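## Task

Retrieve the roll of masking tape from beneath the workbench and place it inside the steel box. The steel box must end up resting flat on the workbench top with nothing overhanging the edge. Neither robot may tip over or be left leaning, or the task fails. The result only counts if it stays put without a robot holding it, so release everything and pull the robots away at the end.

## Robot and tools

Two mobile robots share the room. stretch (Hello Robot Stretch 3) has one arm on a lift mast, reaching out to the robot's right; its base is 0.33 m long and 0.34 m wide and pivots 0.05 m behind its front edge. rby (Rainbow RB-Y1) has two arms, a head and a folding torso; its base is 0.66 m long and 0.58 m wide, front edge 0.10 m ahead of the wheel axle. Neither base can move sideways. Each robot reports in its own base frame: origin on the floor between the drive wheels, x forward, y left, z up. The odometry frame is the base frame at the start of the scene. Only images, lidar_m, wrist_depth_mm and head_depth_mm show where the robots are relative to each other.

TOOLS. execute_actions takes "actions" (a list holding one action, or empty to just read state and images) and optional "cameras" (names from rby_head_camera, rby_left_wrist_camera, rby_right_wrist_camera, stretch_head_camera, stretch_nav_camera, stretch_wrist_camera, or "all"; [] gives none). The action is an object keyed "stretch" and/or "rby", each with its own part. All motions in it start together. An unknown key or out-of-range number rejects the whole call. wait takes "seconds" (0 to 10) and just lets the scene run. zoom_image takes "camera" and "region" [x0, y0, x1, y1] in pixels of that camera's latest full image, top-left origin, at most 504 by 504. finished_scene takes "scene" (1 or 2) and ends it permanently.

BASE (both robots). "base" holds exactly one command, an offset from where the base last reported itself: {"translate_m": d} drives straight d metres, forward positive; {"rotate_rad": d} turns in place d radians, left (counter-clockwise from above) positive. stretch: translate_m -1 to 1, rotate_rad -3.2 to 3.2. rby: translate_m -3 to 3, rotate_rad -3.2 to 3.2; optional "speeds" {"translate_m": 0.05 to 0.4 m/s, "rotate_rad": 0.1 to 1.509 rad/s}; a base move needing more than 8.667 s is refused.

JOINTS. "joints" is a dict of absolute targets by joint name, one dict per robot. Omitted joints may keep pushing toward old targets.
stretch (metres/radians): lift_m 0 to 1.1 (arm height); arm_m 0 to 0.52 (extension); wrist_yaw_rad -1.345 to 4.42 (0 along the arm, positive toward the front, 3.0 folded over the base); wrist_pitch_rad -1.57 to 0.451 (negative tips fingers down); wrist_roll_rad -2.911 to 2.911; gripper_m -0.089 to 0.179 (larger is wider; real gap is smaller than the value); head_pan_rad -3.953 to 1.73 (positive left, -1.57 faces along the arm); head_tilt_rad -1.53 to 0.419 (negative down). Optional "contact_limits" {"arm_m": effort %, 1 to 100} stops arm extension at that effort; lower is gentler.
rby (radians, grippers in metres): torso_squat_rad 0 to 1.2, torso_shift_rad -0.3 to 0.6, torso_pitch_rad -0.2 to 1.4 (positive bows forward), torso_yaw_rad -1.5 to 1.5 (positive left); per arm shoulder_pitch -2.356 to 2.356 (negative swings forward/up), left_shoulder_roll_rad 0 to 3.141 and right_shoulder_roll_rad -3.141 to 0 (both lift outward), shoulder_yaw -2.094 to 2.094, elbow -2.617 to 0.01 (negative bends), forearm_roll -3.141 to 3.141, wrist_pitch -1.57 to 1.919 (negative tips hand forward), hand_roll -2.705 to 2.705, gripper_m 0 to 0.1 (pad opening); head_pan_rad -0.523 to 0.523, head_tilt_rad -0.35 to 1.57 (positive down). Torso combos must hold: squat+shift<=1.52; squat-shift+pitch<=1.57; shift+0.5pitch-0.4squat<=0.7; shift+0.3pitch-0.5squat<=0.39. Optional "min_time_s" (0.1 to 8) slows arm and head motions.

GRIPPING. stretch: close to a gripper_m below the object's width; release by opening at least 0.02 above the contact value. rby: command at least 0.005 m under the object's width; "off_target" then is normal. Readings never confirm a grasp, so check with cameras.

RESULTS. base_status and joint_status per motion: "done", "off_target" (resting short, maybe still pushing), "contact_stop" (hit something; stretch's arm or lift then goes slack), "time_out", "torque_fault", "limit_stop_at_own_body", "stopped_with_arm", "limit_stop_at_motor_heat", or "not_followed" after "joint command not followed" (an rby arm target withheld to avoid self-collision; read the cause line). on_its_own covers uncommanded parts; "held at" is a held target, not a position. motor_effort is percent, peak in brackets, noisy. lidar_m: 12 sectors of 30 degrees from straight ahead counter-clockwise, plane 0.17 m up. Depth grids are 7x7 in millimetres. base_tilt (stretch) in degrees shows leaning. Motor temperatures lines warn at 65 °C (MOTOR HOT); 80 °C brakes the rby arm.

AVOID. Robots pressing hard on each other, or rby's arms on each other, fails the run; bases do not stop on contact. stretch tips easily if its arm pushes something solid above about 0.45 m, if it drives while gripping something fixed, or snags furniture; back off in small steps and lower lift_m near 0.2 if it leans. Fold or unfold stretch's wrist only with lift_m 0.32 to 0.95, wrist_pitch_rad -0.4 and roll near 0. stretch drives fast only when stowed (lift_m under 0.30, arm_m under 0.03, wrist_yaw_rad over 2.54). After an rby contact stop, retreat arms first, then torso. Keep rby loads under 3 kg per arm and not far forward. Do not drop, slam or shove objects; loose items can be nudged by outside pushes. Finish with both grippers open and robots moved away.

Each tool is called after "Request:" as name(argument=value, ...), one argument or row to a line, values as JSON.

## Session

Request:
execute_actions(
  actions=[],
)

Scene clock: 0.00 s.
Motor temperatures (°C, as the motors report them): left_arm=[27 27 28 33 30 30 31] | right_arm=[29 29 27 31 33 28 31]
stretch.base_odometry: x=+0.000 y=+0.000 heading=+0.000 (m, m, rad; stretch's odometry frame)
stretch.turned_by_wheels: +0.000 (rad since the last result)
stretch.turned_by_imu: +0.000 (rad since the last result)
stretch.base_tilt: forward=-1.4 right=+0.1 (deg)
stretch.lidar_m: 1.85 1.43 1.08 1.01 1.07 1.54 1.68 1.46 2.16 3.27 3.39 3.88
stretch.head_depth_mm: 1825 2587 3787 3739 3672 3654 2853 / 1803 2573 3782 3777 3712 3701 2875 / 1813 2579 3830 3812 2004 3666 2093 / 1818 2576 3855 3844 2004 2125 2120 / 1820 2586 3912 3890 3800 3766 2842 / 1831 2596 3714 3865 3830 3760 2839 / 1819 2546 2822 2822 2817 2816 2685
stretch.base_status: not commanded
stretch.joint_positions: lift_m=+0.451 arm_m=-0.003 wrist_yaw_rad=+3.090 wrist_pitch_rad=-0.338 wrist_roll_rad=-0.014 gripper_m=+0.037 head_pan_rad=-0.008 head_tilt_rad=+0.013
stretch.joint_status: not commanded
stretch.motor_effort: left_wheel=+0 right_wheel=+1 lift_m=+33 arm_m=-1 wrist_yaw_rad=-1 wrist_pitch_rad=+5 wrist_roll_rad=+0 gripper_m=-1 head_pan_rad=+0 head_tilt_rad=+2 (%)
stretch.hand_pose: x=-0.0091 y=+0.0913 z=+0.4822 quat_wxyz=(+0.136, +0.695, +0.102, +0.699) (m; stretch's base frame)
stretch.wrist_depth_mm: - 992 - 977 - - - / - - - - - - - / - - - - - - - / - - - - - - - / 891 898 - 896 929 913 906 / 744 753 - 755 771 760 761 / 657 650 632 657 665 656 659
rby.base_odometry: x=+0.000 y=+0.000 heading=+0.000 (m, m, rad; rby's odometry frame)
rby.base_status: not commanded
rby.joint_positions: torso_squat_rad=+0.350 torso_shift_rad=+0.000 torso_pitch_rad=+0.000 torso_yaw_rad=+0.000 left_shoulder_pitch_rad=-0.027 left_shoulder_roll_rad=+0.000 left_shoulder_yaw_rad=-0.002 left_elbow_rad=-0.259 left_forearm_roll_rad=+0.025 left_wrist_pitch_rad=-0.002 left_hand_roll_rad=-0.009 left_gripper_m=+0.100 right_shoulder_pitch_rad=-0.028 right_shoulder_roll_rad=-0.035 right_shoulder_yaw_rad=-0.021 right_elbow_rad=-0.292 right_forearm_roll_rad=-0.028 right_wrist_pitch_rad=+0.015 right_hand_roll_rad=+0.015 right_gripper_m=+0.101 head_pan_rad=+0.001 head_tilt_rad=+0.400
rby.joint_status: not commanded
rby.chest: x=-0.2282 y=-0.0001 z=+1.2475 quat_wxyz=(+1.000, +0.000, +0.000, +0.000) (m; rby's base frame)
rby.left_hand: x=-0.0827 y=+0.2186 z=+0.5770 quat_wxyz=(+0.990, -0.002, -0.143, +0.003) (m; rby's base frame)
rby.right_hand: x=-0.0703 y=-0.2474 z=+0.5800 quat_wxyz=(+0.988, -0.017, -0.151, -0.010) (m; rby's base frame)
pictures: rby_head_camera, rby_left_wrist_camera, rby_right_wrist_camera, stretch_head_camera (sideways: a quarter turn clockwise sets it upright), stretch_nav_camera (sideways: a quarter turn counterclockwise sets it upright), stretch_wrist_camera
camera_calibration (this result's frames):
rby_head_camera: T_world_to_cam=[[-0.00632273, -0.997948, -0.0637222, 0.0902451], [-0.325363, 0.0623091, -0.943534, 1.3541], [0.945568, 0.0147671, -0.325089, 0.619507], [0, 0, 0, 1]] pos_world=[-0.144642, -0.00346138, 1.48479]
rby_left_wrist_camera: T_world_to_cam=[[0.970154, -0.0336331, 0.240144, -0.0474824], [-0.182379, -0.753863, 0.631211, -0.198684], [0.159806, -0.65617, -0.737498, 0.658548], [0, 0, 0, 1]] pos_world=[-0.0954105, 0.280742, 0.622492]
rby_right_wrist_camera: T_world_to_cam=[[-0.962525, 0.15112, -0.225187, 0.106376], [-0.0276209, 0.771408, 0.635741, -0.150763], [0.269784, 0.618136, -0.738325, 0.68233], [0, 0, 0, 1]] pos_world=[-0.0858567, -0.321548, 0.623582]
stretch_head_camera: T_world_to_cam=[[0.0916479, -0.0134046, -0.995701, 1.31155], [-0.0111312, 0.999833, -0.0144847, 0.0218287], [0.995729, 0.0124108, 0.0914834, -0.165866], [0, 0, 0, 1]] pos_world=[0.0452, -0.0021858, 1.3214]
stretch_nav_camera: T_world_to_cam=[[-0.0267899, -0.00702451, 0.999616, -1.26427], [-0.0797587, -0.996772, -0.00914207, 0.0653917], [0.996454, -0.079973, 0.0261431, -0.0761868], [0, 0, 0, 1]] pos_world=[0.0472628, 0.0502069, 1.26637]
stretch_wrist_camera: T_world_to_cam=[[0.997753, -0.0381505, 0.0550751, -0.0211723], [0.0266046, -0.528842, -0.848303, 0.491005], [0.0614892, 0.847863, -0.526638, 0.345091], [0, 0, 0, 1]] pos_world=[-0.0131577, -0.0337334, 0.599426]
Images, in order (width x height): rby_head_camera 896x504, rby_left_wrist_camera 644x364, rby_right_wrist_camera 644x364, stretch_head_camera 896x504, stretch_nav_camera 672x504, stretch_wrist_camera 644x364.

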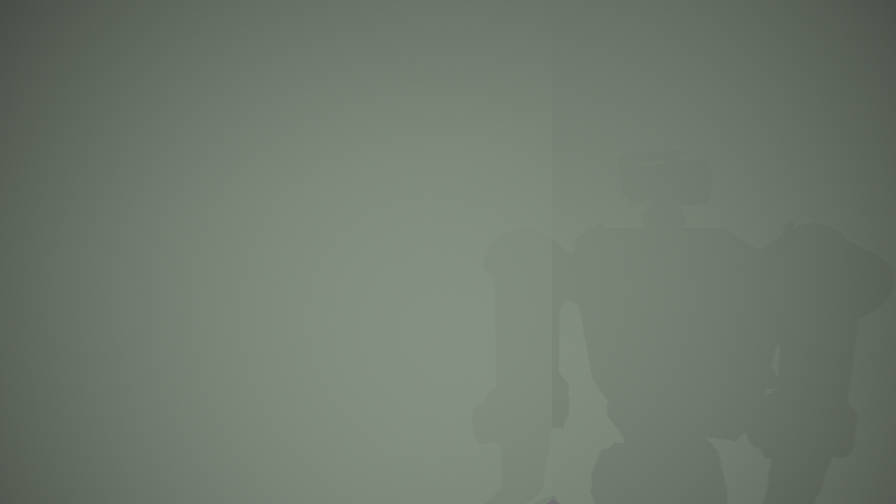

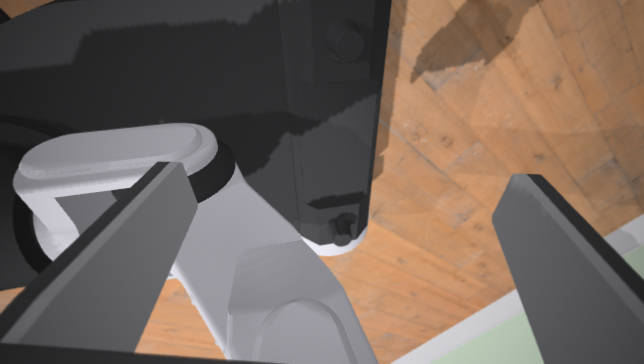

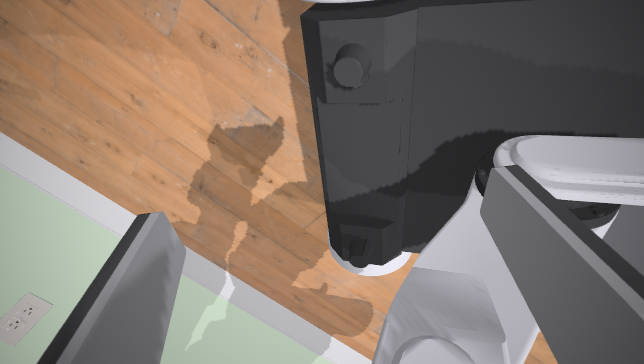

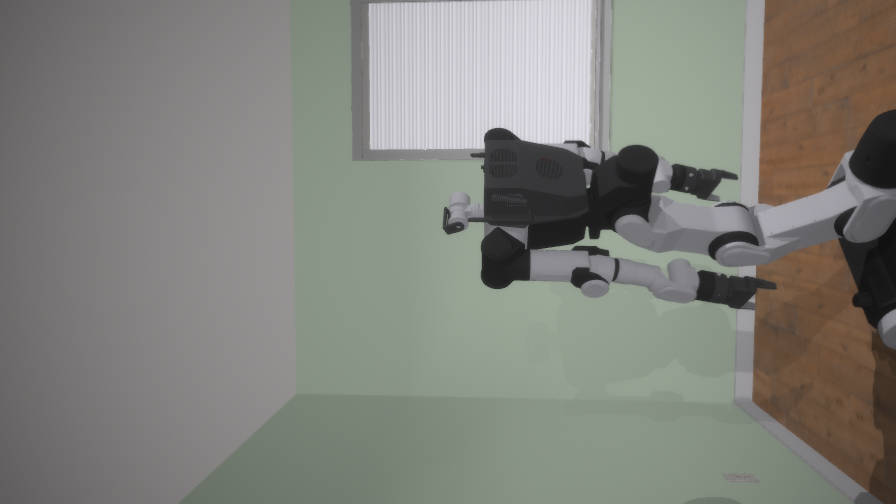

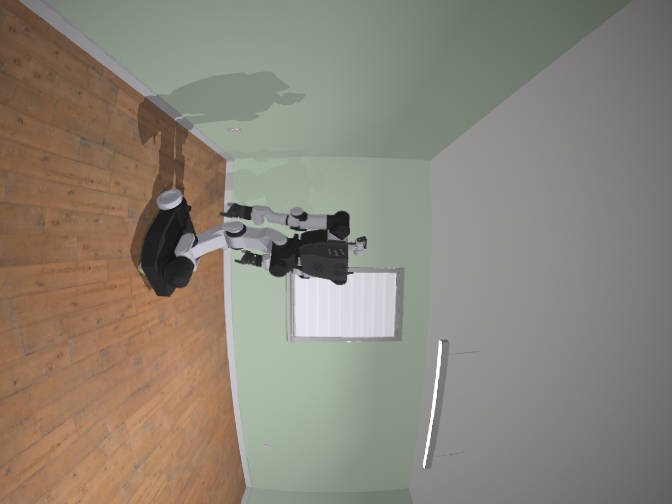

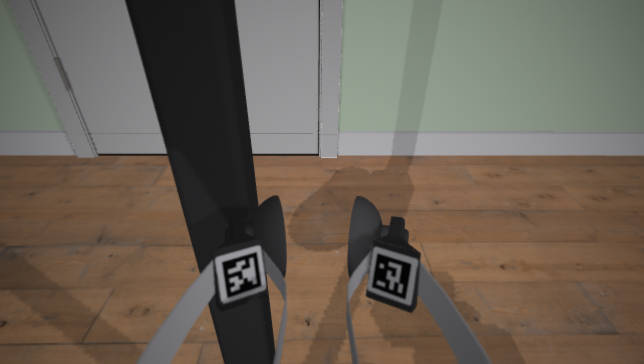

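Request:
execute_actions(
  actions=[
    {"stretch": {"joints": {"head_pan_rad": -2.65, "head_tilt_rad": -0.45, "lift_m": 0.28, "wrist_pitch_rad": -0.4}}, "rby": {"base": {"rotate_rad": 2.6}, "joints": {"head_tilt_rad": 0.3}}},
  ],
  cameras=["rby_head_camera", "stretch_head_camera", "stretch_nav_camera"],
)

Scene clock: 21.60 s.
Motor temperatures (°C, as the motors report them): left_arm=[27 27 28 33 30 30 31] | right_arm=[29 29 27 31 33 28 31]
stretch.base_odometry: x=+0.000 y=+0.000 heading=+0.000 (m, m, rad; stretch's odometry frame)
stretch.turned_by_wheels: +0.000 (rad since the last result)
stretch.turned_by_imu: -0.002 (rad since the last result)
stretch.base_tilt: forward=-1.3 right=+0.0 (deg)
stretch.lidar_m: 2.27 1.43 1.08 1.01 1.07 1.54 1.68 1.46 2.17 3.63 3.40 3.88
stretch.head_depth_mm: 1893 1996 2087 2126 2145 1847 1492 / 2001 2104 2179 1610 1725 1778 1484 / 2105 2238 2299 1988 2143 1846 1485 / 2223 2371 2419 2124 2318 1855 1490 / 2373 2534 2611 2247 2427 1850 1497 / 2532 2724 2637 2329 2367 1854 1496 / 2704 2947 2657 2320 2392 1847 1498
stretch.base_status: not commanded
stretch.joint_positions: lift_m=+0.281 arm_m=-0.003 wrist_yaw_rad=+3.090 wrist_pitch_rad=-0.416 wrist_roll_rad=-0.014 gripper_m=+0.037 head_pan_rad=-2.643 head_tilt_rad=-0.444
stretch.joint_status: all done
stretch.motor_effort: left_wheel=+0(0) right_wheel=+1(0) lift_m=+18(28) arm_m=+0(1) wrist_yaw_rad=-1(0) wrist_pitch_rad=+5(6) wrist_roll_rad=+0(0) gripper_m=-1(0) head_pan_rad=-5(52) head_tilt_rad=-2(27) (%)
stretch.hand_pose: x=-0.0096 y=+0.0822 z=+0.2937 quat_wxyz=(+0.163, +0.690, +0.129, +0.693) (m; stretch's base frame)
stretch.wrist_depth_mm: - - - - - - - / - - - - - - - / 853 859 858 841 837 863 871 / 671 664 - 679 694 683 699 / 566 565 - 579 573 572 580 / 485 516 - - - 498 495 / - - - - 430 429 437
rby.base_odometry: x=+0.000 y=+0.000 heading=+2.600 (m, m, rad; rby's odometry frame)
rby.base_status: done
rby.joint_positions: torso_squat_rad=+0.350 torso_shift_rad=+0.000 torso_pitch_rad=+0.000 torso_yaw_rad=+0.000 left_shoulder_pitch_rad=-0.027 left_shoulder_roll_rad=+0.000 left_shoulder_yaw_rad=-0.002 left_elbow_rad=-0.259 left_forearm_roll_rad=+0.025 left_wrist_pitch_rad=-0.002 left_hand_roll_rad=-0.009 left_gripper_m=+0.100 right_shoulder_pitch_rad=-0.028 right_shoulder_roll_rad=-0.035 right_shoulder_yaw_rad=-0.021 right_elbow_rad=-0.292 right_forearm_roll_rad=-0.028 right_wrist_pitch_rad=+0.015 right_hand_roll_rad=+0.015 right_gripper_m=+0.101 head_pan_rad=+0.001 head_tilt_rad=+0.300
rby.joint_status: all done
rby.chest: x=-0.2282 y=-0.0002 z=+1.2475 quat_wxyz=(+1.000, +0.000, +0.000, +0.000) (m; rby's base frame)
rby.left_hand: x=-0.0828 y=+0.2185 z=+0.5770 quat_wxyz=(+0.990, -0.002, -0.143, +0.002) (m; rby's base frame)
rby.right_hand: x=-0.0703 y=-0.2475 z=+0.5800 quat_wxyz=(+0.988, -0.017, -0.152, -0.010) (m; rby's base frame)
pictures: rby_head_camera, stretch_head_camera (sideways: a quarter turn clockwise sets it upright), stretch_nav_camera (sideways: a quarter turn counterclockwise sets it upright)
camera_calibration (this result's frames):
rby_head_camera: T_world_to_cam=[[-0.0000045963, -0.997941, -0.0641341, 0.0921071], [-0.229943, 0.0624167, -0.971201, 1.41381], [0.973204, 0.0147427, -0.229469, 0.486877], [0, 0, 0, 1]] pos_world=[-0.148736, -0.00350556, 1.49072]
stretch_head_camera: T_world_to_cam=[[0.307895, 0.182146, -0.933822, 1.22908], [0.499007, -0.866587, -0.00450175, 0.00571434], [-0.810057, -0.464597, -0.35771, 0.429869], [0, 0, 0, 1]] pos_world=[-0.0330619, -0.0192052, 1.30154]
stretch_nav_camera: T_world_to_cam=[[-0.370161, -0.193401, 0.908613, -1.14312], [-0.417106, 0.908555, 0.0234633, 0.0250053], [-0.830062, -0.370303, -0.41698, 0.511734], [0, 0, 0, 1]] pos_world=[0.0120642, -0.054302, 1.25145]
Images, in order (width x height): rby_head_camera 896x504, stretch_head_camera 896x504, stretch_nav_camera 672x504.

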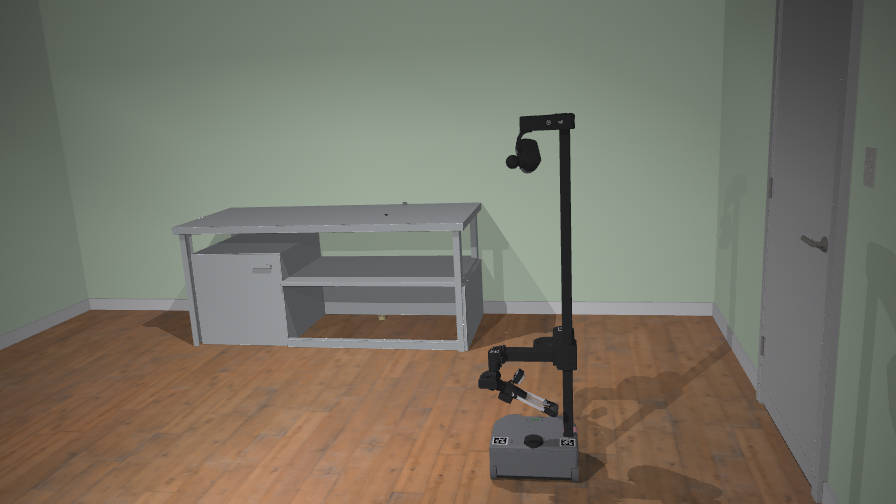

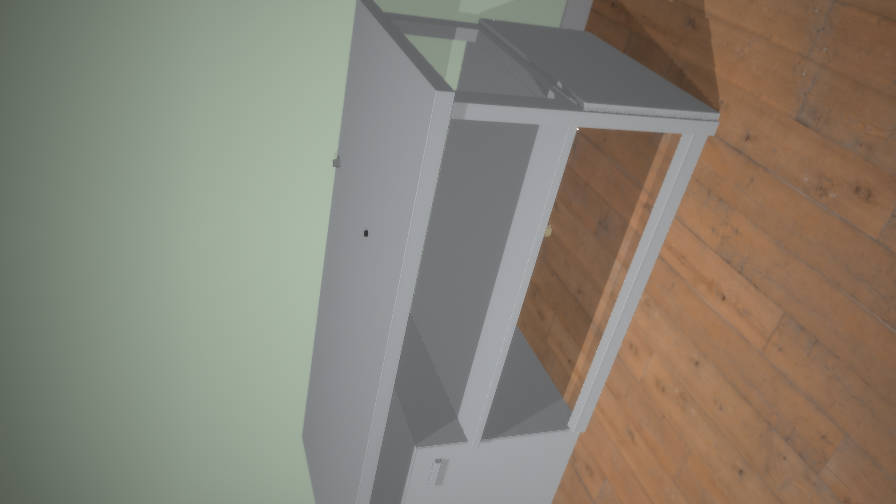

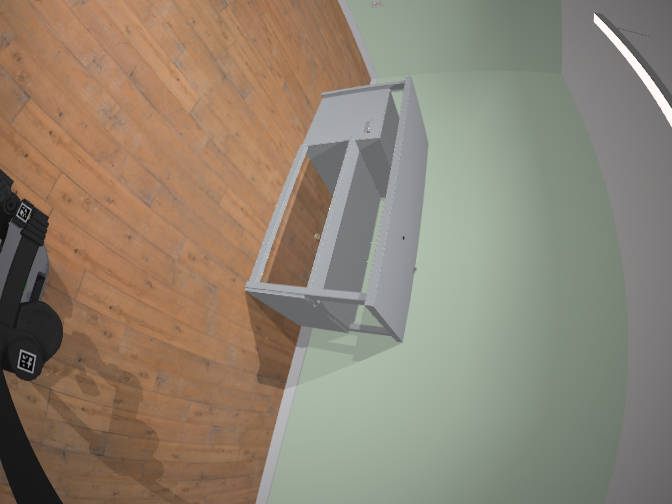

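Request:
zoom_image(
  camera="stretch_head_camera",
  region=[490, 180, 610, 280],
)

Request:
zoom_image(
  camera="rby_head_camera",
  region=[280, 270, 500, 360],
)

Region (490, 180, 610, 280) of stretch_head_camera's 896x504 image, scaled by 4.200, with more detail than that image has.

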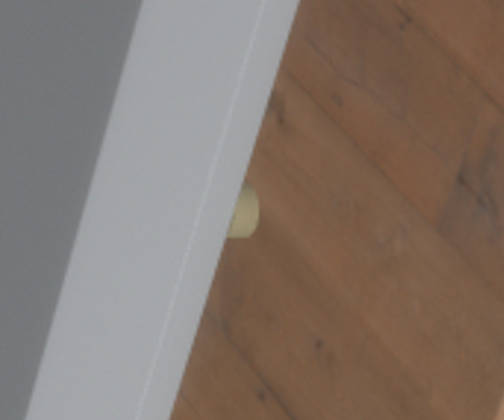

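Region (280, 270, 500, 360) of rby_head_camera's 896x504 image, scaled by 2.291, with more detail than that image has; it fills the top 206 rows of this view, and the rest is white.

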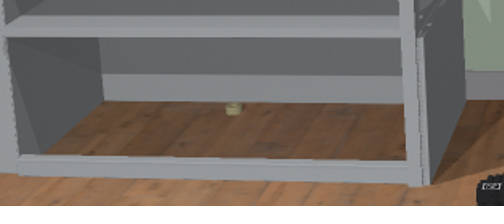

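Request:
execute_actions(
  actions=[
    {"stretch": {"base": {"rotate_rad": -2.387}, "joints": {"head_pan_rad": -0.25, "head_tilt_rad": -0.5}}, "rby": {"base": {"rotate_rad": 0.95}}},
  ],
  cameras=["rby_head_camera", "stretch_head_camera", "stretch_nav_camera"],
)

Scene clock: 144.80 s.
Motor temperatures (°C, as the motors report them): left_arm=[27 27 28 33 30 30 31] | right_arm=[29 29 27 31 33 28 31]
stretch.base_odometry: x=+0.000 y=+0.000 heading=-2.387 (m, m, rad; stretch's odometry frame)
stretch.turned_by_wheels: -2.387 (rad since the last result)
stretch.turned_by_imu: -2.352 (rad since the last result)
stretch.base_tilt: forward=-1.4 right=+0.1 (deg)
stretch.lidar_m: 2.16 3.62 3.27 4.26 2.46 2.04 1.20 1.01 1.03 1.20 2.12 1.47
stretch.head_depth_mm: 1870 1985 2056 2148 2086 1753 1427 / 1976 2112 2048 1604 1736 1745 1424 / 2093 2229 2067 2001 2166 1743 1431 / 2210 2381 2065 2120 2258 1746 1421 / 2353 2550 2314 2390 2181 1756 1431 / 2507 2732 2326 2354 2259 1753 1436 / 2723 2971 2329 2354 2264 1765 1437
stretch.base_status: done
stretch.joint_positions: lift_m=+0.281 arm_m=-0.003 wrist_yaw_rad=+3.090 wrist_pitch_rad=-0.416 wrist_roll_rad=-0.014 gripper_m=+0.037 head_pan_rad=-0.257 head_tilt_rad=-0.494
stretch.joint_status: all done
stretch.motor_effort: left_wheel=+2(12) right_wheel=-2(7) lift_m=+19(18) arm_m=-1(1) wrist_yaw_rad=+0(1) wrist_pitch_rad=+5(5) wrist_roll_rad=+0(0) gripper_m=-2(1) head_pan_rad=+4(53) head_tilt_rad=-3(9) (%)
stretch.hand_pose: x=-0.0096 y=+0.0822 z=+0.2937 quat_wxyz=(+0.163, +0.690, +0.129, +0.693) (m; stretch's base frame)
stretch.wrist_depth_mm: - - - - - - - / - - - - - - - / 844 846 860 838 858 861 856 / 676 686 - 678 683 687 680 / 562 571 - 576 593 581 576 / 490 514 - - - 494 502 / - - - - 431 433 435
rby.base_odometry: x=+0.000 y=+0.000 heading=-2.734 (m, m, rad; rby's odometry frame)
rby.base_status: done
rby.joint_positions: torso_squat_rad=+0.350 torso_shift_rad=+0.000 torso_pitch_rad=+0.000 torso_yaw_rad=+0.000 left_shoulder_pitch_rad=-0.027 left_shoulder_roll_rad=+0.000 left_shoulder_yaw_rad=-0.002 left_elbow_rad=-0.259 left_forearm_roll_rad=+0.025 left_wrist_pitch_rad=-0.002 left_hand_roll_rad=-0.009 left_gripper_m=+0.100 right_shoulder_pitch_rad=-0.028 right_shoulder_roll_rad=-0.035 right_shoulder_yaw_rad=-0.021 right_elbow_rad=-0.292 right_forearm_roll_rad=-0.028 right_wrist_pitch_rad=+0.015 right_hand_roll_rad=+0.015 right_gripper_m=+0.101 head_pan_rad=+0.001 head_tilt_rad=+0.300
rby.joint_status: not commanded
rby.chest: x=-0.2282 y=-0.0002 z=+1.2475 quat_wxyz=(+1.000, +0.000, +0.000, +0.000) (m; rby's base frame)
rby.left_hand: x=-0.0828 y=+0.2185 z=+0.5770 quat_wxyz=(+0.990, -0.002, -0.143, +0.002) (m; rby's base frame)
rby.right_hand: x=-0.0703 y=-0.2475 z=+0.5800 quat_wxyz=(+0.988, -0.017, -0.152, -0.010) (m; rby's base frame)
pictures: rby_head_camera, stretch_head_camera (sideways: a quarter turn clockwise sets it upright), stretch_nav_camera (sideways: a quarter turn counterclockwise sets it upright)
camera_calibration (this result's frames):
rby_head_camera: T_world_to_cam=[[-0.0000051972, -0.99794, -0.0641494, 0.0921166], [-0.229949, 0.0624316, -0.971198, 1.41381], [0.973203, 0.014746, -0.229476, 0.486879], [0, 0, 0, 1]] pos_world=[-0.148728, -0.00351879, 1.49072]
stretch_head_camera: T_world_to_cam=[[-0.393653, 0.0904445, -0.914799, 1.20854], [0.231233, 0.972893, -0.00331495, 0.00580244], [0.889702, -0.212836, -0.403895, 0.479604], [0, 0, 0, 1]] pos_world=[0.0476977, -0.0128736, 1.2993]
stretch_nav_camera: T_world_to_cam=[[0.445387, -0.124632, 0.886621, -1.1194], [-0.318586, -0.947514, 0.026848, 0.0199994], [0.836739, -0.294423, -0.461716, 0.55978], [0, 0, 0, 1]] pos_world=[0.0365493, 0.0442488, 1.25041]
Images, in order (width x height): rby_head_camera 896x504, stretch_head_camera 896x504, stretch_nav_camera 672x504.

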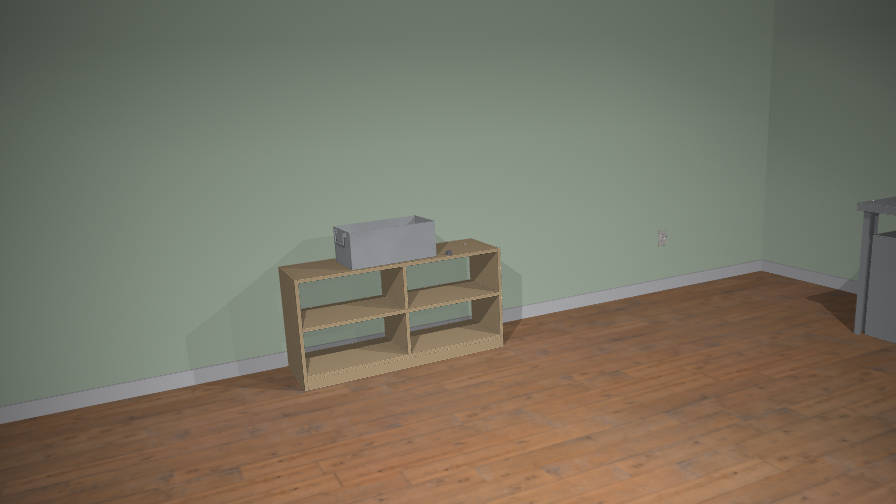

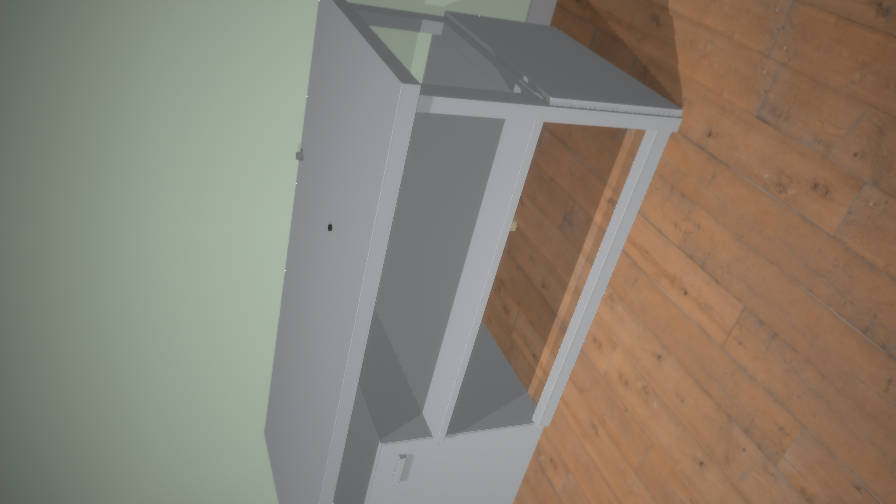

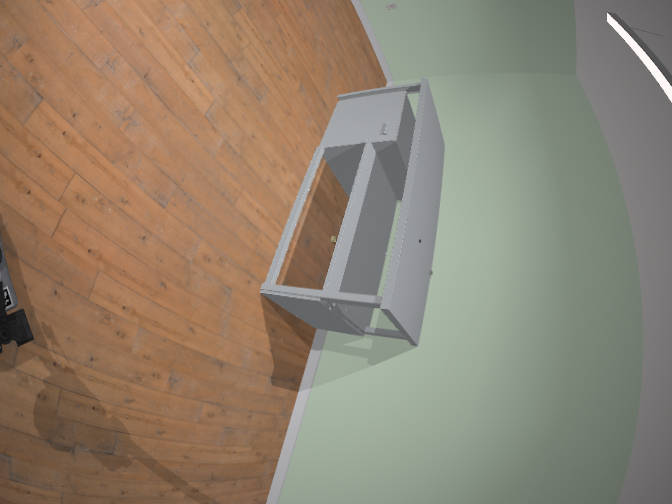

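Request:
zoom_image(
  camera="rby_head_camera",
  region=[270, 200, 520, 400],
)

Region (270, 200, 520, 400) of rby_head_camera's 896x504 image, scaled by 2.016, with more detail than that image has; it fills the top 403 rows of this view, and the rest is white.

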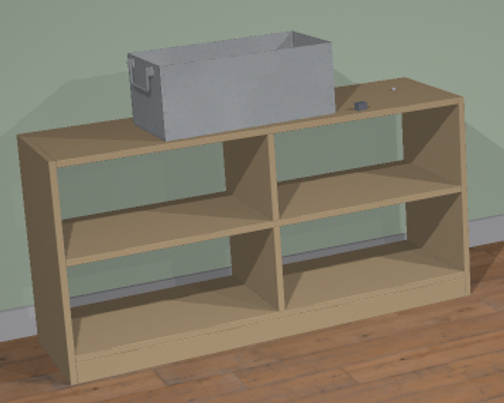

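Request:
execute_actions(
  actions=[
    {"stretch": {"base": {"translate_m": 1.0}, "joints": {"head_pan_rad": -0.45, "head_tilt_rad": -0.75}}, "rby": {"base": {"translate_m": 1.2}, "joints": {"torso_squat_rad": 0.75, "torso_pitch_rad": 0.246, "head_tilt_rad": 0.1, "left_shoulder_pitch_rad": -1.121, "left_shoulder_roll_rad": 0.251, "left_shoulder_yaw_rad": 0.364, "left_elbow_rad": -1.166, "left_forearm_roll_rad": 0.0, "left_wrist_pitch_rad": 1.666, "left_hand_roll_rad": -1.40, "left_gripper_m": 0.06, "right_shoulder_pitch_rad": -1.116, "right_shoulder_roll_rad": -0.225, "right_shoulder_yaw_rad": -0.342, "right_elbow_rad": -1.163, "right_forearm_roll_rad": 0.0, "right_wrist_pitch_rad": 1.666, "right_hand_roll_rad": 1.37, "right_gripper_m": 0.06}}},
  ],
  cameras=["rby_head_camera", "stretch_head_camera", "stretch_nav_camera"],
)

Scene clock: 199.67 s.
Motor temperatures (°C, as the motors report them): left_arm=[27 27 28 33 30 30 31] | right_arm=[29 29 27 31 33 28 31]
stretch.base_odometry: x=-0.728 y=-0.685 heading=-2.387 (m, m, rad; stretch's odometry frame)
stretch.turned_by_wheels: +0.000 (rad since the last result)
stretch.turned_by_imu: -0.004 (rad since the last result)
stretch.base_tilt: forward=-1.4 right=+0.0 (deg)
stretch.lidar_m: 1.17 1.46 2.77 3.09 2.29 2.44 2.02 1.74 1.73 1.64 0.70 1.37
stretch.head_depth_mm: 1207 1302 1036 800 1121 1356 1222 / 1247 1338 1036 828 1122 1389 1228 / 1294 1392 1046 861 1124 1423 1233 / 1341 1424 1047 894 1189 1395 1233 / 1393 1488 1049 1268 1233 1403 1231 / 1455 1505 1054 1314 1568 1428 1236 / 1517 1515 1059 1357 1556 1433 1237
stretch.base_status: done
stretch.joint_positions: lift_m=+0.281 arm_m=-0.003 wrist_yaw_rad=+3.090 wrist_pitch_rad=-0.416 wrist_roll_rad=-0.014 gripper_m=+0.037 head_pan_rad=-0.443 head_tilt_rad=-0.741
stretch.joint_status: all done
stretch.motor_effort: left_wheel=+2(10) right_wheel=-2(5) lift_m=+19(19) arm_m=-1(1) wrist_yaw_rad=-1(1) wrist_pitch_rad=+5(5) wrist_roll_rad=+0(0) gripper_m=+0(1) head_pan_rad=-4(26) head_tilt_rad=-4(22) (%)
stretch.hand_pose: x=-0.0096 y=+0.0821 z=+0.2937 quat_wxyz=(+0.163, +0.690, +0.129, +0.693) (m; stretch's base frame)
stretch.wrist_depth_mm: - - - - - - - / - - - - - - - / 830 836 845 870 853 862 870 / 680 686 - 689 688 699 696 / 557 568 - 568 582 581 576 / 488 515 - - - 489 497 / - - - - 434 433 435
rby.base_odometry: x=-1.102 y=-0.476 heading=-2.734 (m, m, rad; rby's odometry frame)
rby.base_status: done
rby.joint_positions: torso_squat_rad=+0.750 torso_shift_rad=+0.000 torso_pitch_rad=+0.246 torso_yaw_rad=+0.000 left_shoulder_pitch_rad=-1.121 left_shoulder_roll_rad=+0.251 left_shoulder_yaw_rad=+0.364 left_elbow_rad=-1.166 left_forearm_roll_rad=+0.000 left_wrist_pitch_rad=+1.666 left_hand_roll_rad=-1.400 left_gripper_m=+0.060 right_shoulder_pitch_rad=-1.116 right_shoulder_roll_rad=-0.225 right_shoulder_yaw_rad=-0.342 right_elbow_rad=-1.163 right_forearm_roll_rad=+0.000 right_wrist_pitch_rad=+1.666 right_hand_roll_rad=+1.370 right_gripper_m=+0.060 head_pan_rad=+0.001 head_tilt_rad=+0.100
rby.joint_status: all done
rby.chest: x=-0.1527 y=-0.0002 z=+1.0928 quat_wxyz=(+0.992, +0.000, +0.123, +0.000) (m; rby's base frame)
rby.left_hand: x=+0.4224 y=+0.2609 z=+0.8884 quat_wxyz=(+0.775, +0.123, -0.137, -0.605) (m; rby's base frame)
rby.right_hand: x=+0.4188 y=-0.2443 z=+0.8793 quat_wxyz=(+0.776, -0.114, -0.134, +0.606) (m; rby's base frame)
pictures: rby_head_camera, stretch_head_camera (sideways: a quarter turn clockwise sets it upright), stretch_nav_camera (sideways: a quarter turn counterclockwise sets it upright)
camera_calibration (this result's frames):
rby_head_camera: T_world_to_cam=[[-0.00310616, -0.997933, -0.064182, 0.0812469], [-0.274661, 0.0625653, -0.959503, 1.26226], [0.961536, 0.014648, -0.274288, 0.384858], [0, 0, 0, 1]] pos_world=[-0.0231093, -0.00353202, 1.32192]
stretch_head_camera: T_world_to_cam=[[-0.561131, 0.252314, -0.788334, 1.04464], [0.407042, 0.913406, 0.00261509, -0.00299037], [0.720728, -0.319417, -0.615242, 0.75562], [0, 0, 0, 1]] pos_world=[0.0427998, -0.0194878, 1.28842]
stretch_nav_camera: T_world_to_cam=[[0.597819, -0.291759, 0.746652, -0.937845], [-0.480506, -0.875964, 0.0424367, 0.000703628], [0.641659, -0.38414, -0.663859, 0.823956], [0, 0, 0, 1]] pos_world=[0.0323002, 0.0435069, 1.2472]
Images, in order (width x height): rby_head_camera 896x504, stretch_head_camera 896x504, stretch_nav_camera 672x504.

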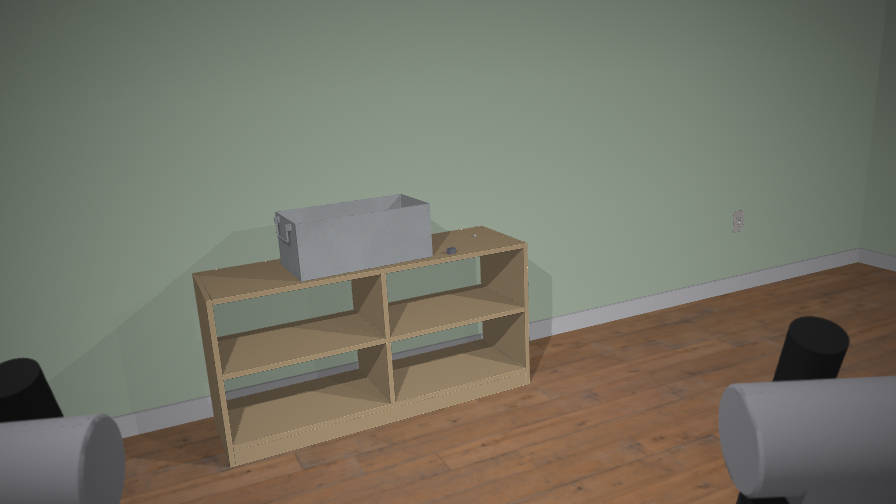

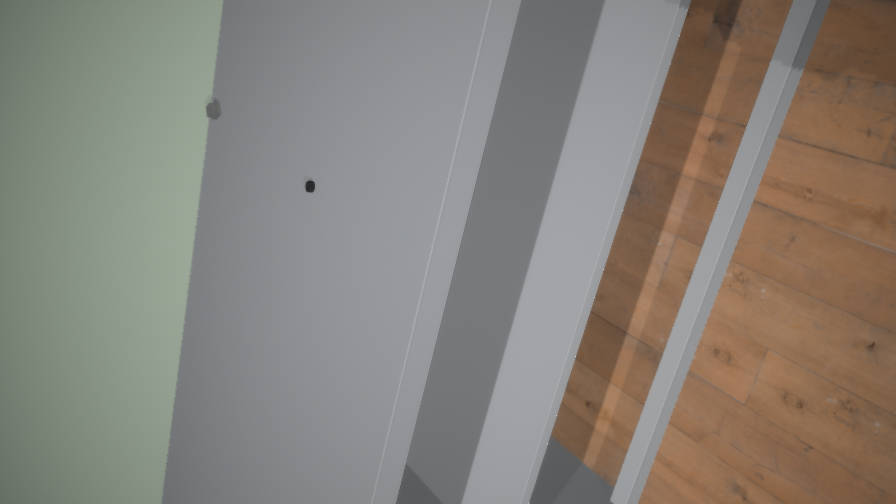

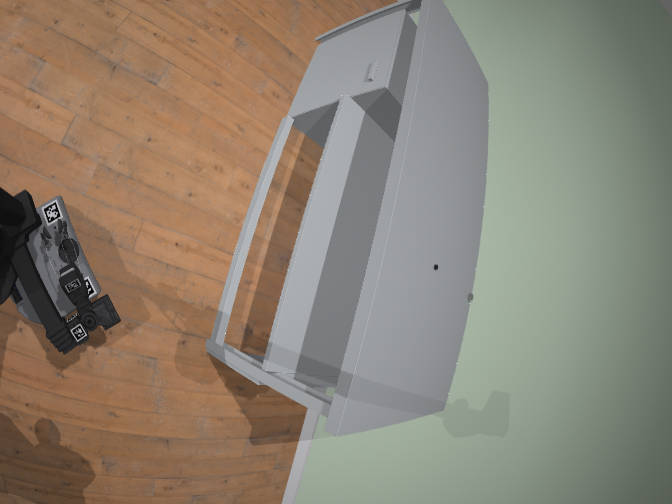

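Request:
zoom_image(
  camera="rby_head_camera",
  region=[180, 180, 540, 480],
)

Request:
zoom_image(
  camera="rby_head_camera",
  region=[260, 185, 460, 295],
)

Region (180, 180, 540, 480) of rby_head_camera's 896x504 image, scaled by 1.400, with more detail than that image has.

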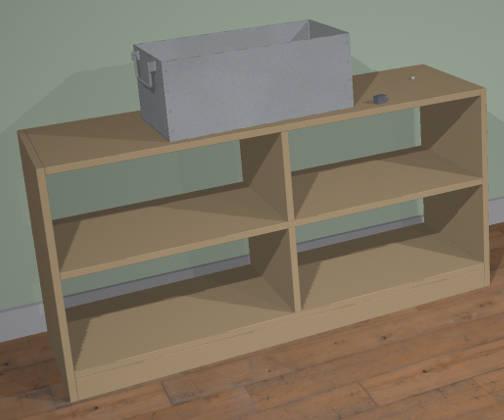

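Region (260, 185, 460, 295) of rby_head_camera's 896x504 image, scaled by 2.520, with more detail than that image has; it fills the top 277 rows of this view, and the rest is white.

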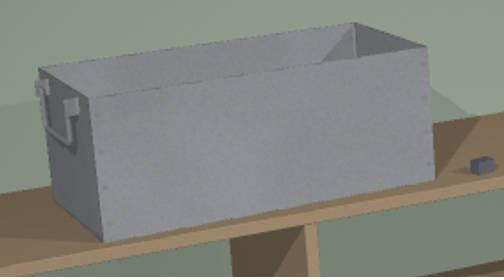

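Request:
zoom_image(
  camera="stretch_head_camera",
  region=[660, 0, 860, 200],
)

Request:
zoom_image(
  camera="stretch_head_camera",
  region=[520, 304, 720, 504],
)

Region (660, 0, 860, 200) of stretch_head_camera's 896x504 image, scaled by 2.520, with more detail than that image has.

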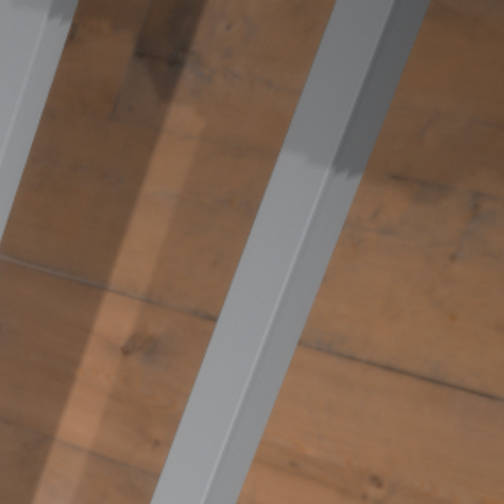

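Region (520, 304, 720, 504) of stretch_head_camera's 896x504 image, scaled by 2.520, with more detail than that image has.

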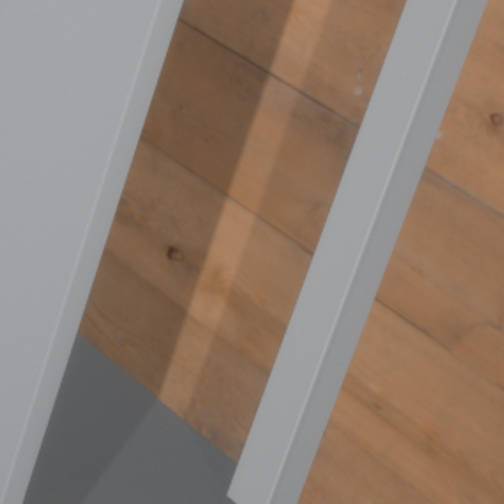

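Request:
execute_actions(
  actions=[
    {"stretch": {"base": {"translate_m": 0.5}, "joints": {"lift_m": 0.33, "wrist_yaw_rad": 0.0, "head_pan_rad": -0.9, "head_tilt_rad": -0.95}}, "rby": {"base": {"translate_m": 1.85}, "joints": {"head_tilt_rad": 0.42, "head_pan_rad": 0.45}}},
  ],
)

Scene clock: 282.23 s.
Motor temperatures (°C, as the motors report them): left_arm=[27 27 28 33 30 30 31] | right_arm=[30 29 27 31 33 28 31]
stretch.base_odometry: x=-1.093 y=-1.028 heading=-2.387 (m, m, rad; stretch's odometry frame)
stretch.turned_by_wheels: +0.000 (rad since the last result)
stretch.turned_by_imu: -0.003 (rad since the last result)
stretch.base_tilt: forward=-1.4 right=+0.1 (deg)
stretch.lidar_m: 0.67 0.74 2.55 2.37 2.40 4.15 2.44 2.10 0.64 0.62 1.02 1.02
stretch.head_depth_mm: 997 923 758 642 579 894 1138 / 994 925 760 645 580 898 1152 / 987 933 761 647 572 900 1152 / 980 936 766 648 572 886 1151 / 975 941 770 651 574 889 1144 / 969 945 772 652 572 889 1147 / 962 948 774 655 566 878 1150
stretch.base_status: done
stretch.joint_positions: lift_m=+0.329 arm_m=-0.003 wrist_yaw_rad=+0.002 wrist_pitch_rad=-0.417 wrist_roll_rad=-0.014 gripper_m=+0.037 head_pan_rad=-0.893 head_tilt_rad=-0.938
stretch.joint_status: all done
stretch.motor_effort: left_wheel=+2(11) right_wheel=-2(7) lift_m=+47(50) arm_m=-1(1) wrist_yaw_rad=-1(3) wrist_pitch_rad=+5(5) wrist_roll_rad=+0(0) gripper_m=-1(2) head_pan_rad=-3(38) head_tilt_rad=-5(22) (%)
stretch.hand_pose: x=-0.0212 y=-0.3668 z=+0.3424 quat_wxyz=(+0.697, +0.148, -0.686, -0.145) (m; stretch's base frame)
stretch.wrist_depth_mm: 141 155 177 218 382 - - / 135 156 753 561 424 - - / 737 867 863 608 472 970 987 / 715 766 753 684 531 783 789 / 633 635 643 637 622 657 660 / 541 539 535 517 569 557 557 / 481 478 469 463 484 489 487
rby.base_odometry: x=-2.800 y=-1.210 heading=-2.734 (m, m, rad; rby's odometry frame)
rby.base_status: done
rby.joint_positions: torso_squat_rad=+0.750 torso_shift_rad=+0.000 torso_pitch_rad=+0.246 torso_yaw_rad=+0.000 left_shoulder_pitch_rad=-1.121 left_shoulder_roll_rad=+0.251 left_shoulder_yaw_rad=+0.364 left_elbow_rad=-1.166 left_forearm_roll_rad=+0.000 left_wrist_pitch_rad=+1.666 left_hand_roll_rad=-1.400 left_gripper_m=+0.060 right_shoulder_pitch_rad=-1.116 right_shoulder_roll_rad=-0.225 right_shoulder_yaw_rad=-0.342 right_elbow_rad=-1.163 right_forearm_roll_rad=+0.000 right_wrist_pitch_rad=+1.666 right_hand_roll_rad=+1.370 right_gripper_m=+0.060 head_pan_rad=+0.450 head_tilt_rad=+0.420
rby.joint_status: all done
rby.chest: x=-0.1527 y=-0.0002 z=+1.0928 quat_wxyz=(+0.992, +0.000, +0.123, +0.000) (m; rby's base frame)
rby.left_hand: x=+0.4224 y=+0.2610 z=+0.8884 quat_wxyz=(+0.775, +0.123, -0.137, -0.605) (m; rby's base frame)
rby.right_hand: x=+0.4188 y=-0.2443 z=+0.8793 quat_wxyz=(+0.776, -0.114, -0.134, +0.606) (m; rby's base frame)
pictures: rby_head_camera, rby_left_wrist_camera, rby_right_wrist_camera, stretch_head_camera (sideways: a quarter turn clockwise sets it upright), stretch_nav_camera (sideways: a quarter turn counterclockwise sets it upright), stretch_wrist_camera
camera_calibration (this result's frames):
rby_head_camera: T_world_to_cam=[[0.398224, -0.902219, -0.165585, 0.244366], [-0.555425, -0.093505, -0.826293, 1.06832], [0.730014, 0.42102, -0.538351, 0.704256], [0, 0, 0, 1]] pos_world=[-0.0180587, 0.0238587, 1.30234]
rby_left_wrist_camera: T_world_to_cam=[[0.212144, -0.977208, 0.00774147, 0.161973], [-0.919002, -0.196802, 0.341619, 0.151883], [-0.332309, -0.079587, -0.939807, 1.07243], [0, 0, 0, 1]] pos_world=[0.461597, 0.273524, 0.954736]
rby_right_wrist_camera: T_world_to_cam=[[-0.376561, -0.925494, -0.0407753, -0.0264382], [-0.869936, 0.338139, 0.358991, 0.160305], [-0.318456, 0.170654, -0.93245, 1.07719], [0, 0, 0, 1]] pos_world=[0.472538, -0.262501, 0.945802]
stretch_head_camera: T_world_to_cam=[[-0.484727, 0.582374, -0.652595, 0.867272], [0.76457, 0.6445, 0.00725121, -0.0112057], [0.424821, -0.495439, -0.757672, 0.942677], [0, 0, 0, 1]] pos_world=[0.0284897, -0.0308151, 1.2803]
stretch_nav_camera: T_world_to_cam=[[0.494871, -0.626737, 0.601917, -0.748614], [-0.807889, -0.58694, 0.0530707, -0.0111313], [0.320028, -0.512545, -0.796793, 0.998795], [0, 0, 0, 1]] pos_world=[0.0418322, 0.0362106, 1.24703]
stretch_wrist_camera: T_world_to_cam=[[-0.99836, -0.0195239, 0.0538202, -0.0539211], [-0.0549242, 0.591949, -0.804102, 0.524677], [-0.0161595, -0.805739, -0.59205, 0.0748496], [0, 0, 0, 1]] pos_world=[-0.0238057, -0.251325, 0.469111]
Images, in order (width x height): rby_head_camera 896x504, rby_left_wrist_camera 644x364, rby_right_wrist_camera 644x364, stretch_head_camera 896x504, stretch_nav_camera 672x504, stretch_wrist_camera 644x364.

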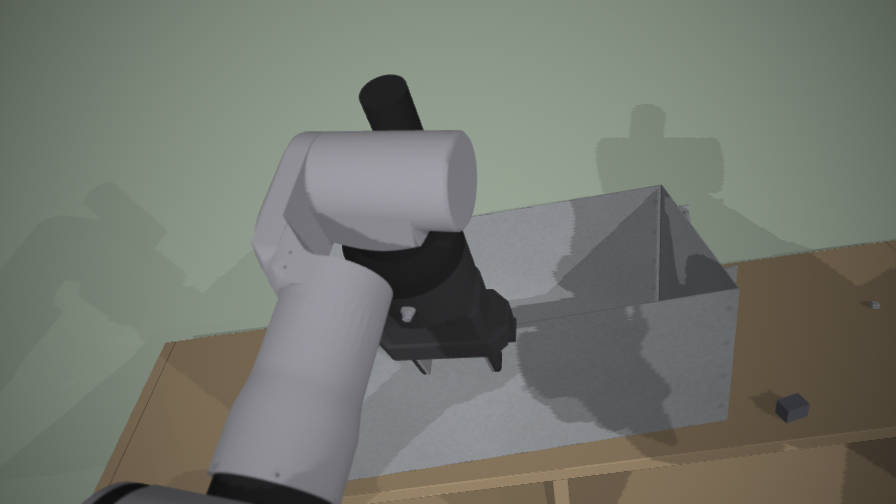

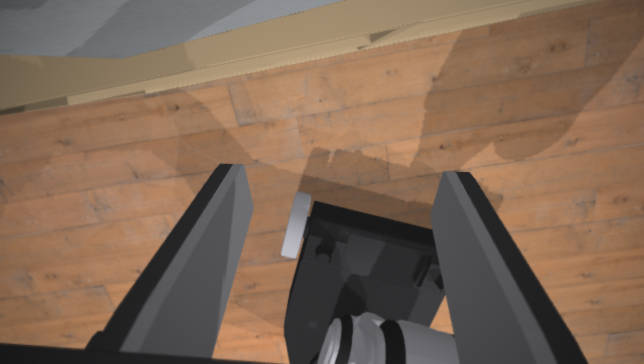

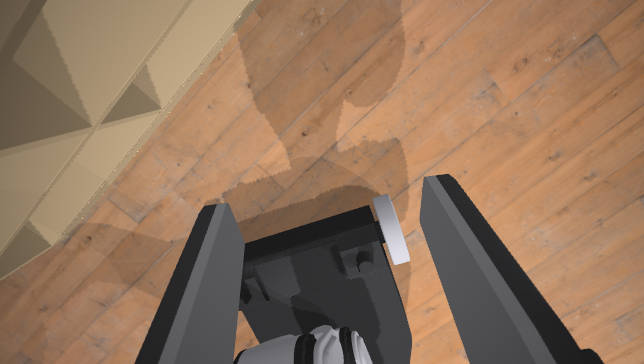

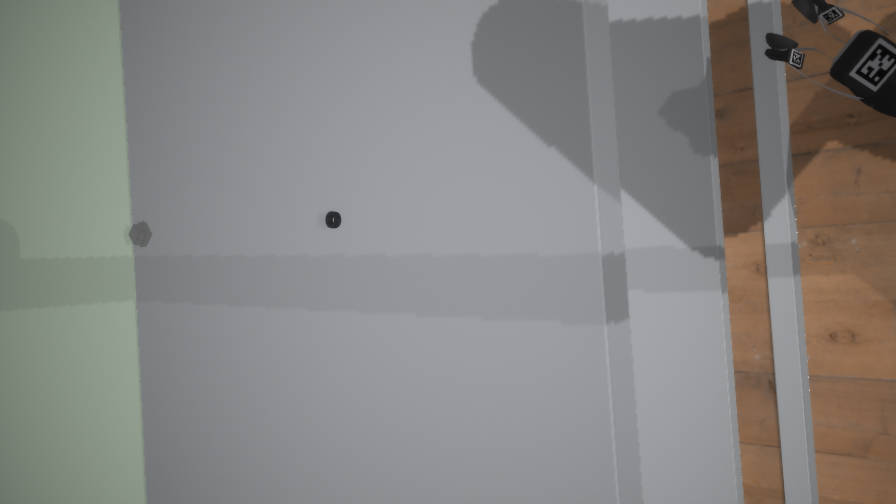

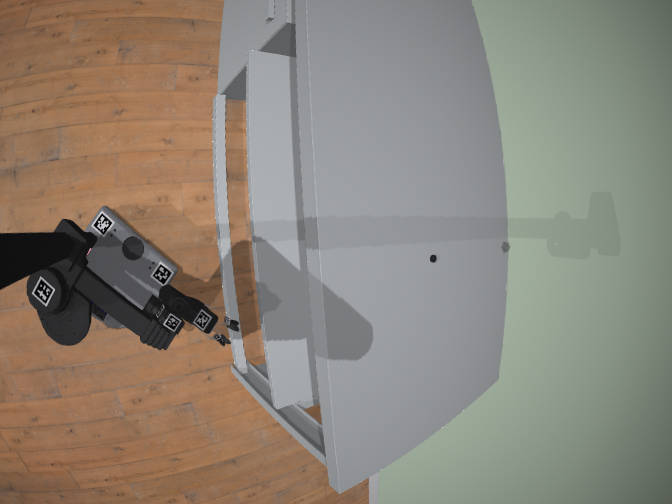

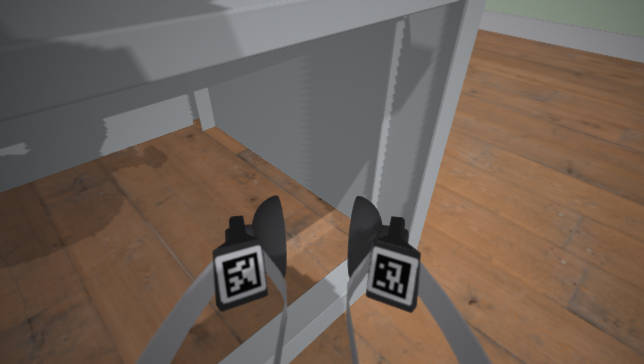

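Request:
zoom_image(
  camera="stretch_head_camera",
  region=[696, 150, 896, 504],
)

Request:
zoom_image(
  camera="rby_head_camera",
  region=[440, 150, 896, 504],
)

Region (696, 150, 896, 504) of stretch_head_camera's 896x504 image, scaled by 1.424, with more detail than that image has; it fills the left 285 columns of this view, and the rest is white.

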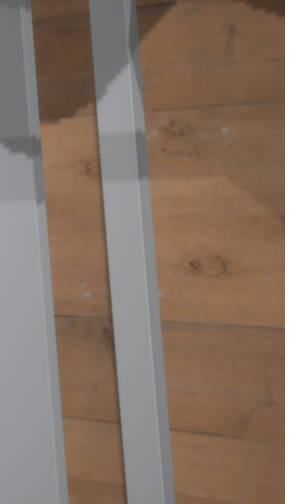

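Region (440, 150, 896, 504) of rby_head_camera's 896x504 image, scaled by 1.105, with more detail than that image has; it fills the top 391 rows of this view, and the rest is white.

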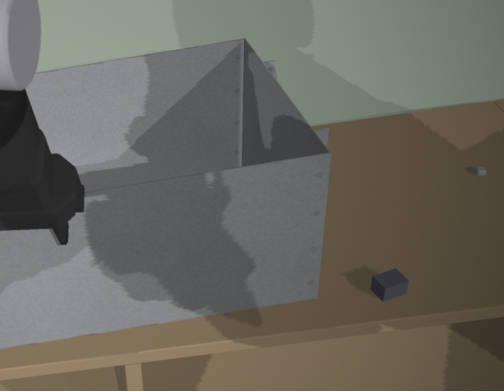

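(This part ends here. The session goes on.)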